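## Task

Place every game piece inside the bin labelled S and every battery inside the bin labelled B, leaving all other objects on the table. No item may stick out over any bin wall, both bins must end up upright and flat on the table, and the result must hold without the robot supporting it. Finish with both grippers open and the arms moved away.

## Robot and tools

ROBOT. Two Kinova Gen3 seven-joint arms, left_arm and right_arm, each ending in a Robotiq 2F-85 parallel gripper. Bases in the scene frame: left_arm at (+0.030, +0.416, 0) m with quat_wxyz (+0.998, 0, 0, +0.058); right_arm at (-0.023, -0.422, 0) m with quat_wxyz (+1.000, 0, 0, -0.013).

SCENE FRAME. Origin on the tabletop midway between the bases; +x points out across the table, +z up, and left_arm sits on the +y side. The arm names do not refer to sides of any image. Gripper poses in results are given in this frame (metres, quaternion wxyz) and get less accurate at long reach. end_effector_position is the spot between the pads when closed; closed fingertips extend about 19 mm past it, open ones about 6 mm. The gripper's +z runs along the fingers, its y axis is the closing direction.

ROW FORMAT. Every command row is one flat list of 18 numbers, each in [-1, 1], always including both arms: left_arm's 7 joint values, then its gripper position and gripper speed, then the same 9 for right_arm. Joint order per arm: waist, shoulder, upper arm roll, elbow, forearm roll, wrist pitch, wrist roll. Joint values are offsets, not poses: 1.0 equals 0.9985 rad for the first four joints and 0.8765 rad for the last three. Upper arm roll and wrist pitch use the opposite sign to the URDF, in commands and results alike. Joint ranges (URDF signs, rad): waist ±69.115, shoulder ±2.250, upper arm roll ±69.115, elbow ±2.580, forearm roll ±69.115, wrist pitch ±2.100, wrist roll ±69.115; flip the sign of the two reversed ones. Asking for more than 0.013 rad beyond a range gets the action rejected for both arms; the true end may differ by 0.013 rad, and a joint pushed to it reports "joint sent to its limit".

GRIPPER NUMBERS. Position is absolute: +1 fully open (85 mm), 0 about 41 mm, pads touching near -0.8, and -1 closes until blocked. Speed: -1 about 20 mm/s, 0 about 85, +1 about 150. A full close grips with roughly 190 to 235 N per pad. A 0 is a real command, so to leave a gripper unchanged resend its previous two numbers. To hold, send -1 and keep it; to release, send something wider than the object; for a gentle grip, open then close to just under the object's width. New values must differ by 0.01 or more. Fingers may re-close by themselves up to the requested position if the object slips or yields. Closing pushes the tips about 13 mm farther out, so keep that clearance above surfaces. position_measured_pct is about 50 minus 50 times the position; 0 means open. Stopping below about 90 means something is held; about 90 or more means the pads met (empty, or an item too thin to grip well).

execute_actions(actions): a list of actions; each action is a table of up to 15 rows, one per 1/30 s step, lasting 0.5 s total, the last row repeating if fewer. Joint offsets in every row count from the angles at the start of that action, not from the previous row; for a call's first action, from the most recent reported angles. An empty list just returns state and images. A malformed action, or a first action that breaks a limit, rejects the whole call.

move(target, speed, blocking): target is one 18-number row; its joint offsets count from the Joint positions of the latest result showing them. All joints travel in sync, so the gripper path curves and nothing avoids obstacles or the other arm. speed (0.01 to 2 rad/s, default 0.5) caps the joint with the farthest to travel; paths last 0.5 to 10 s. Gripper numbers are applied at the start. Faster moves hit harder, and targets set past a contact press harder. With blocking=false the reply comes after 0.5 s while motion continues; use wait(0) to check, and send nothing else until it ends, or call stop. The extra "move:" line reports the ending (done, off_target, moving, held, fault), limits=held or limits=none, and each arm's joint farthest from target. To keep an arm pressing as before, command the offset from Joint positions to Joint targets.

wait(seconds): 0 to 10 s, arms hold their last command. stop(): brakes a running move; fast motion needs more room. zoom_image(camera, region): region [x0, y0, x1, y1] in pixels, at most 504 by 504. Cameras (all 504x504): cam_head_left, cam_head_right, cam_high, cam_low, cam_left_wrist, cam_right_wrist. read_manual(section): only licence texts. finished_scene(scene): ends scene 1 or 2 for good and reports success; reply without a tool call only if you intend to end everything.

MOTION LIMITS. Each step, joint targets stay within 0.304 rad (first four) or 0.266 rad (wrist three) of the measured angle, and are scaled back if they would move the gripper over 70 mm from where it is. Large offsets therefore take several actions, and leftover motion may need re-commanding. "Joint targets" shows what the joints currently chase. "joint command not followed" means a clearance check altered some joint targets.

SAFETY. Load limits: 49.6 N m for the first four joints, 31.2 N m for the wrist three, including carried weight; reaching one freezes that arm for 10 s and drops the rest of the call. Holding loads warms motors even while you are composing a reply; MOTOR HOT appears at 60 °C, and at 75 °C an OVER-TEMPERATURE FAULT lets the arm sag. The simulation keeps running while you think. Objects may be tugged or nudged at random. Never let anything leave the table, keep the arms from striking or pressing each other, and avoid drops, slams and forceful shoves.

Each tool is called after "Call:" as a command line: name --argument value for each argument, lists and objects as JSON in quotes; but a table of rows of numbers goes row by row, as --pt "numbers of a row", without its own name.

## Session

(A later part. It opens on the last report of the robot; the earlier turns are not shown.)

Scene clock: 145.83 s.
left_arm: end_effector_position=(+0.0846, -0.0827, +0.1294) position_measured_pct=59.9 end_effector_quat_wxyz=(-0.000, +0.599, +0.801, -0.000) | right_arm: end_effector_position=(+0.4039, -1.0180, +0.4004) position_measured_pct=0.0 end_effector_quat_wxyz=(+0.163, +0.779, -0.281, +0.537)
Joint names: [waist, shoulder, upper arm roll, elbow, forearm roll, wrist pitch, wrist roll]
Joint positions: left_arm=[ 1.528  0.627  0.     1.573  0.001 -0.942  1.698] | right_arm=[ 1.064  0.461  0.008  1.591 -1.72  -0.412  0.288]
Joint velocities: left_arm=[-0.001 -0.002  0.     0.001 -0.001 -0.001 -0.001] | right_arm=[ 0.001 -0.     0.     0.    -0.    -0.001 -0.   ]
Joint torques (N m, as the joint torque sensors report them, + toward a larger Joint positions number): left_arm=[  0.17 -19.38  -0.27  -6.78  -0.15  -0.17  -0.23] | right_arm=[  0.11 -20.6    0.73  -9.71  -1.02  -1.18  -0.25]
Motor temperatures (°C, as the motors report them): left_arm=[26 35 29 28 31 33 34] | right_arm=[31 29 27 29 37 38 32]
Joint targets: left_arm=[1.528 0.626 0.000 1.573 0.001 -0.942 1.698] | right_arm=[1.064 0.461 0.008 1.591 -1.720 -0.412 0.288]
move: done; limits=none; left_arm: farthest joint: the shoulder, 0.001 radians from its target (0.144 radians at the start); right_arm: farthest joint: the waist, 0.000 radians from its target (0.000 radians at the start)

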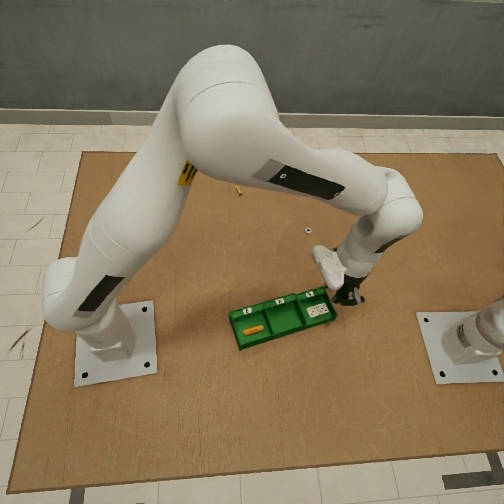

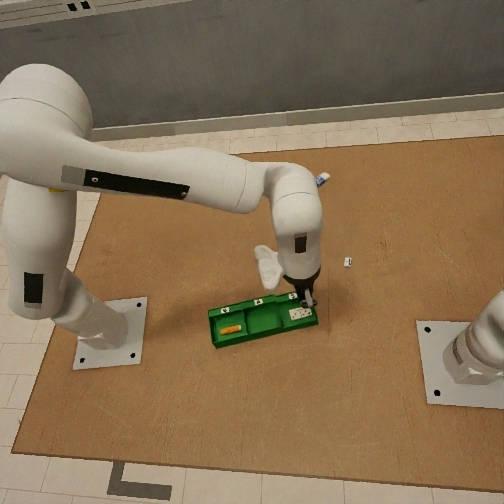

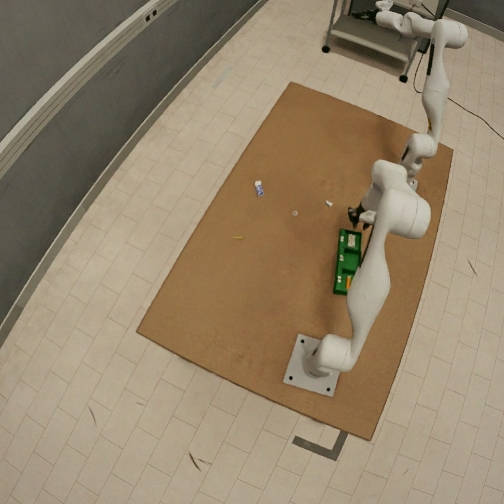

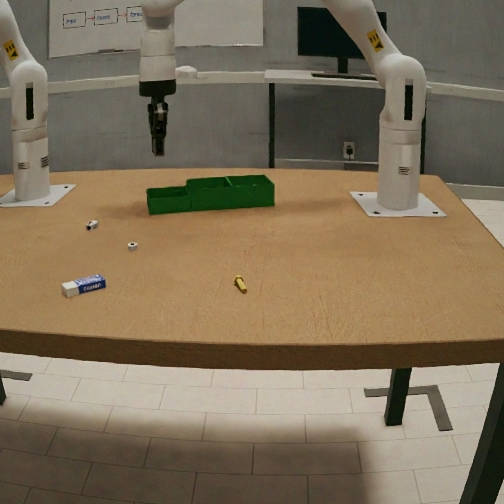

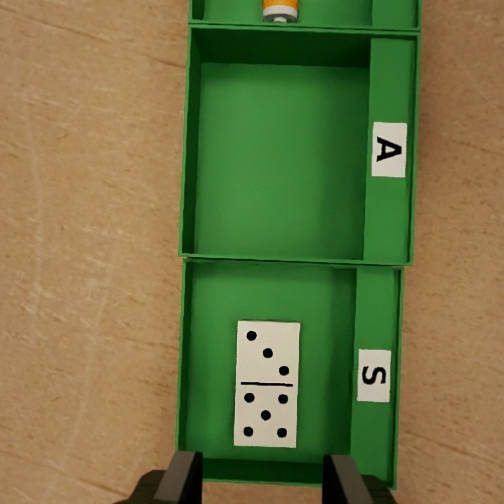

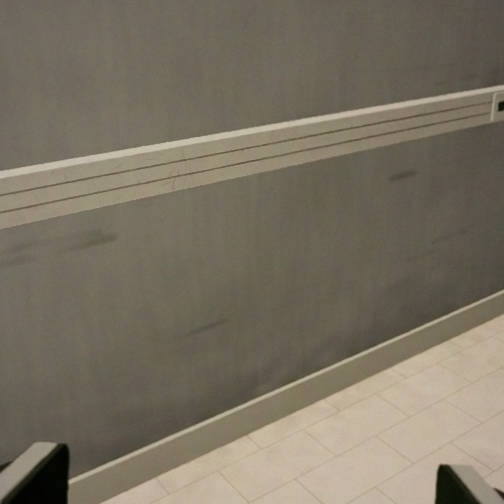

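Call:
move --target '[-0.5,-0.25,0,0,0,-0.2,0,-0.2,0,0,0,0,0,0,0,0,1,0]' --speed 1

Call:
finished_scene --scene 2

Scene clock: 149.57 s.
left_arm: end_effector_position=(+0.2976, +0.0286, +0.2491) position_measured_pct=59.9 end_effector_quat_wxyz=(+0.032, +0.383, +0.923, -0.019) | right_arm: end_effector_position=(+0.4039, -1.0180, +0.4004) position_measured_pct=0.0 end_effector_quat_wxyz=(+0.163, +0.779, -0.281, +0.537)
Joint names: [waist, shoulder, upper arm roll, elbow, forearm roll, wrist pitch, wrist roll]
Joint positions: left_arm=[ 1.029  0.377  0.     1.573  0.001 -1.117  1.698] | right_arm=[ 1.064  0.461  0.008  1.591 -1.72  -0.412  0.288]
Joint velocities: left_arm=[-0.003 -0.002 -0.001  0.001  0.    -0.    -0.002] | right_arm=[ 0.001  0.001 -0.     0.001 -0.    -0.001 -0.   ]
Joint torques (N m, as the joint torque sensors report them, + toward a larger Joint positions number): left_arm=[  0.02 -16.16  -0.05  -7.9   -0.11   0.01  -0.23] | right_arm=[  0.08 -20.4    0.76  -9.82  -1.07  -1.03  -0.47]
Motor temperatures (°C, as the motors report them): left_arm=[26 35 29 28 31 33 34] | right_arm=[31 29 27 29 37 38 32]
Joint targets: left_arm=[1.029 0.377 0.000 1.573 0.001 -1.117 1.698] | right_arm=[1.064 0.461 0.008 1.591 -1.720 -0.412 0.288]
move: done; limits=none; left_arm: farthest joint: the waist, 0.001 radians from its target (0.500 radians at the start); right_arm: farthest joint: the waist, 0.000 radians from its target (0.000 radians at the start)

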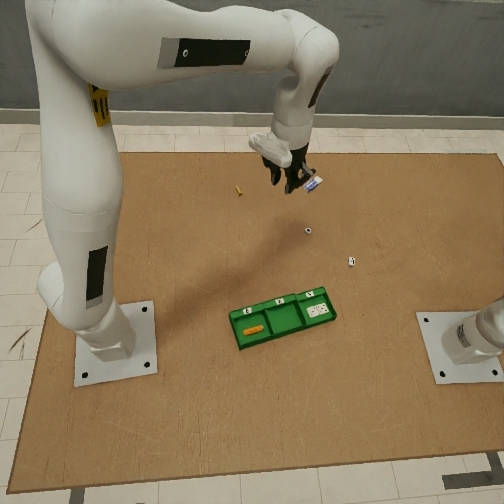

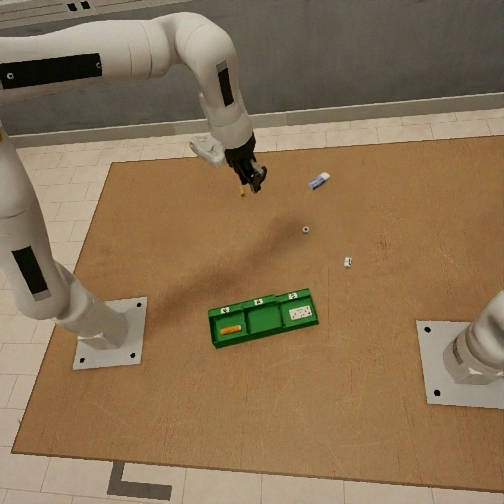

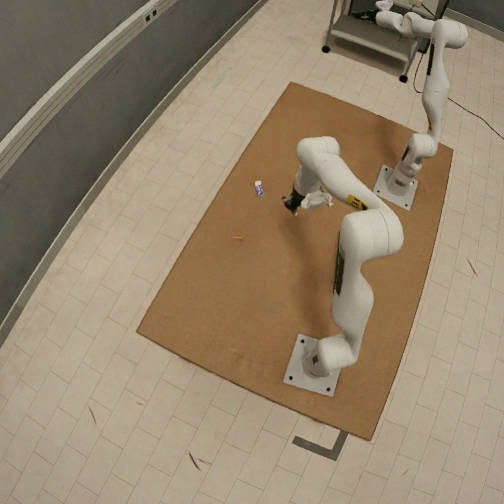

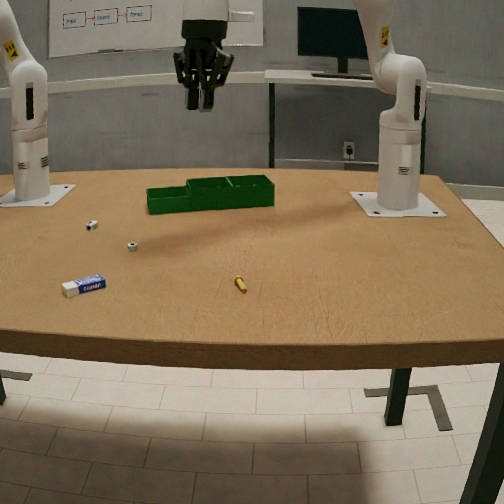

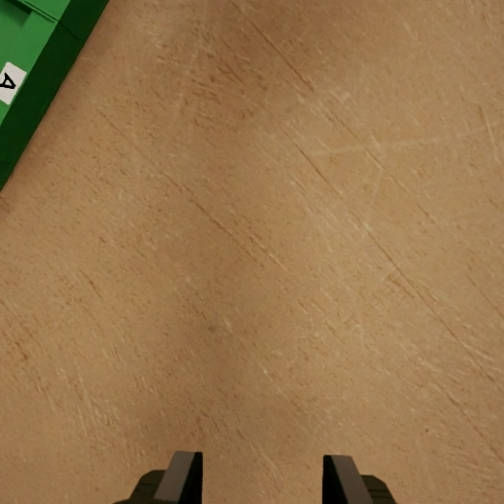

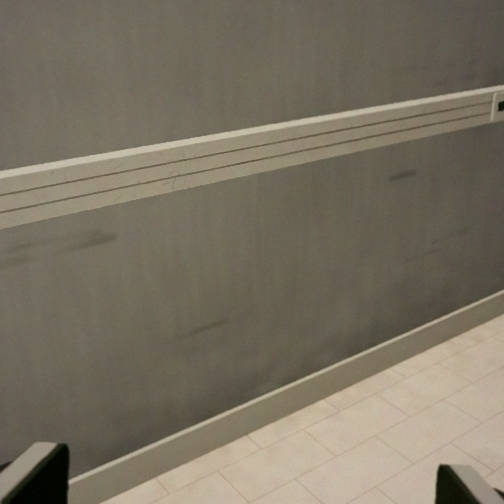

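The scene is finished: the task was done.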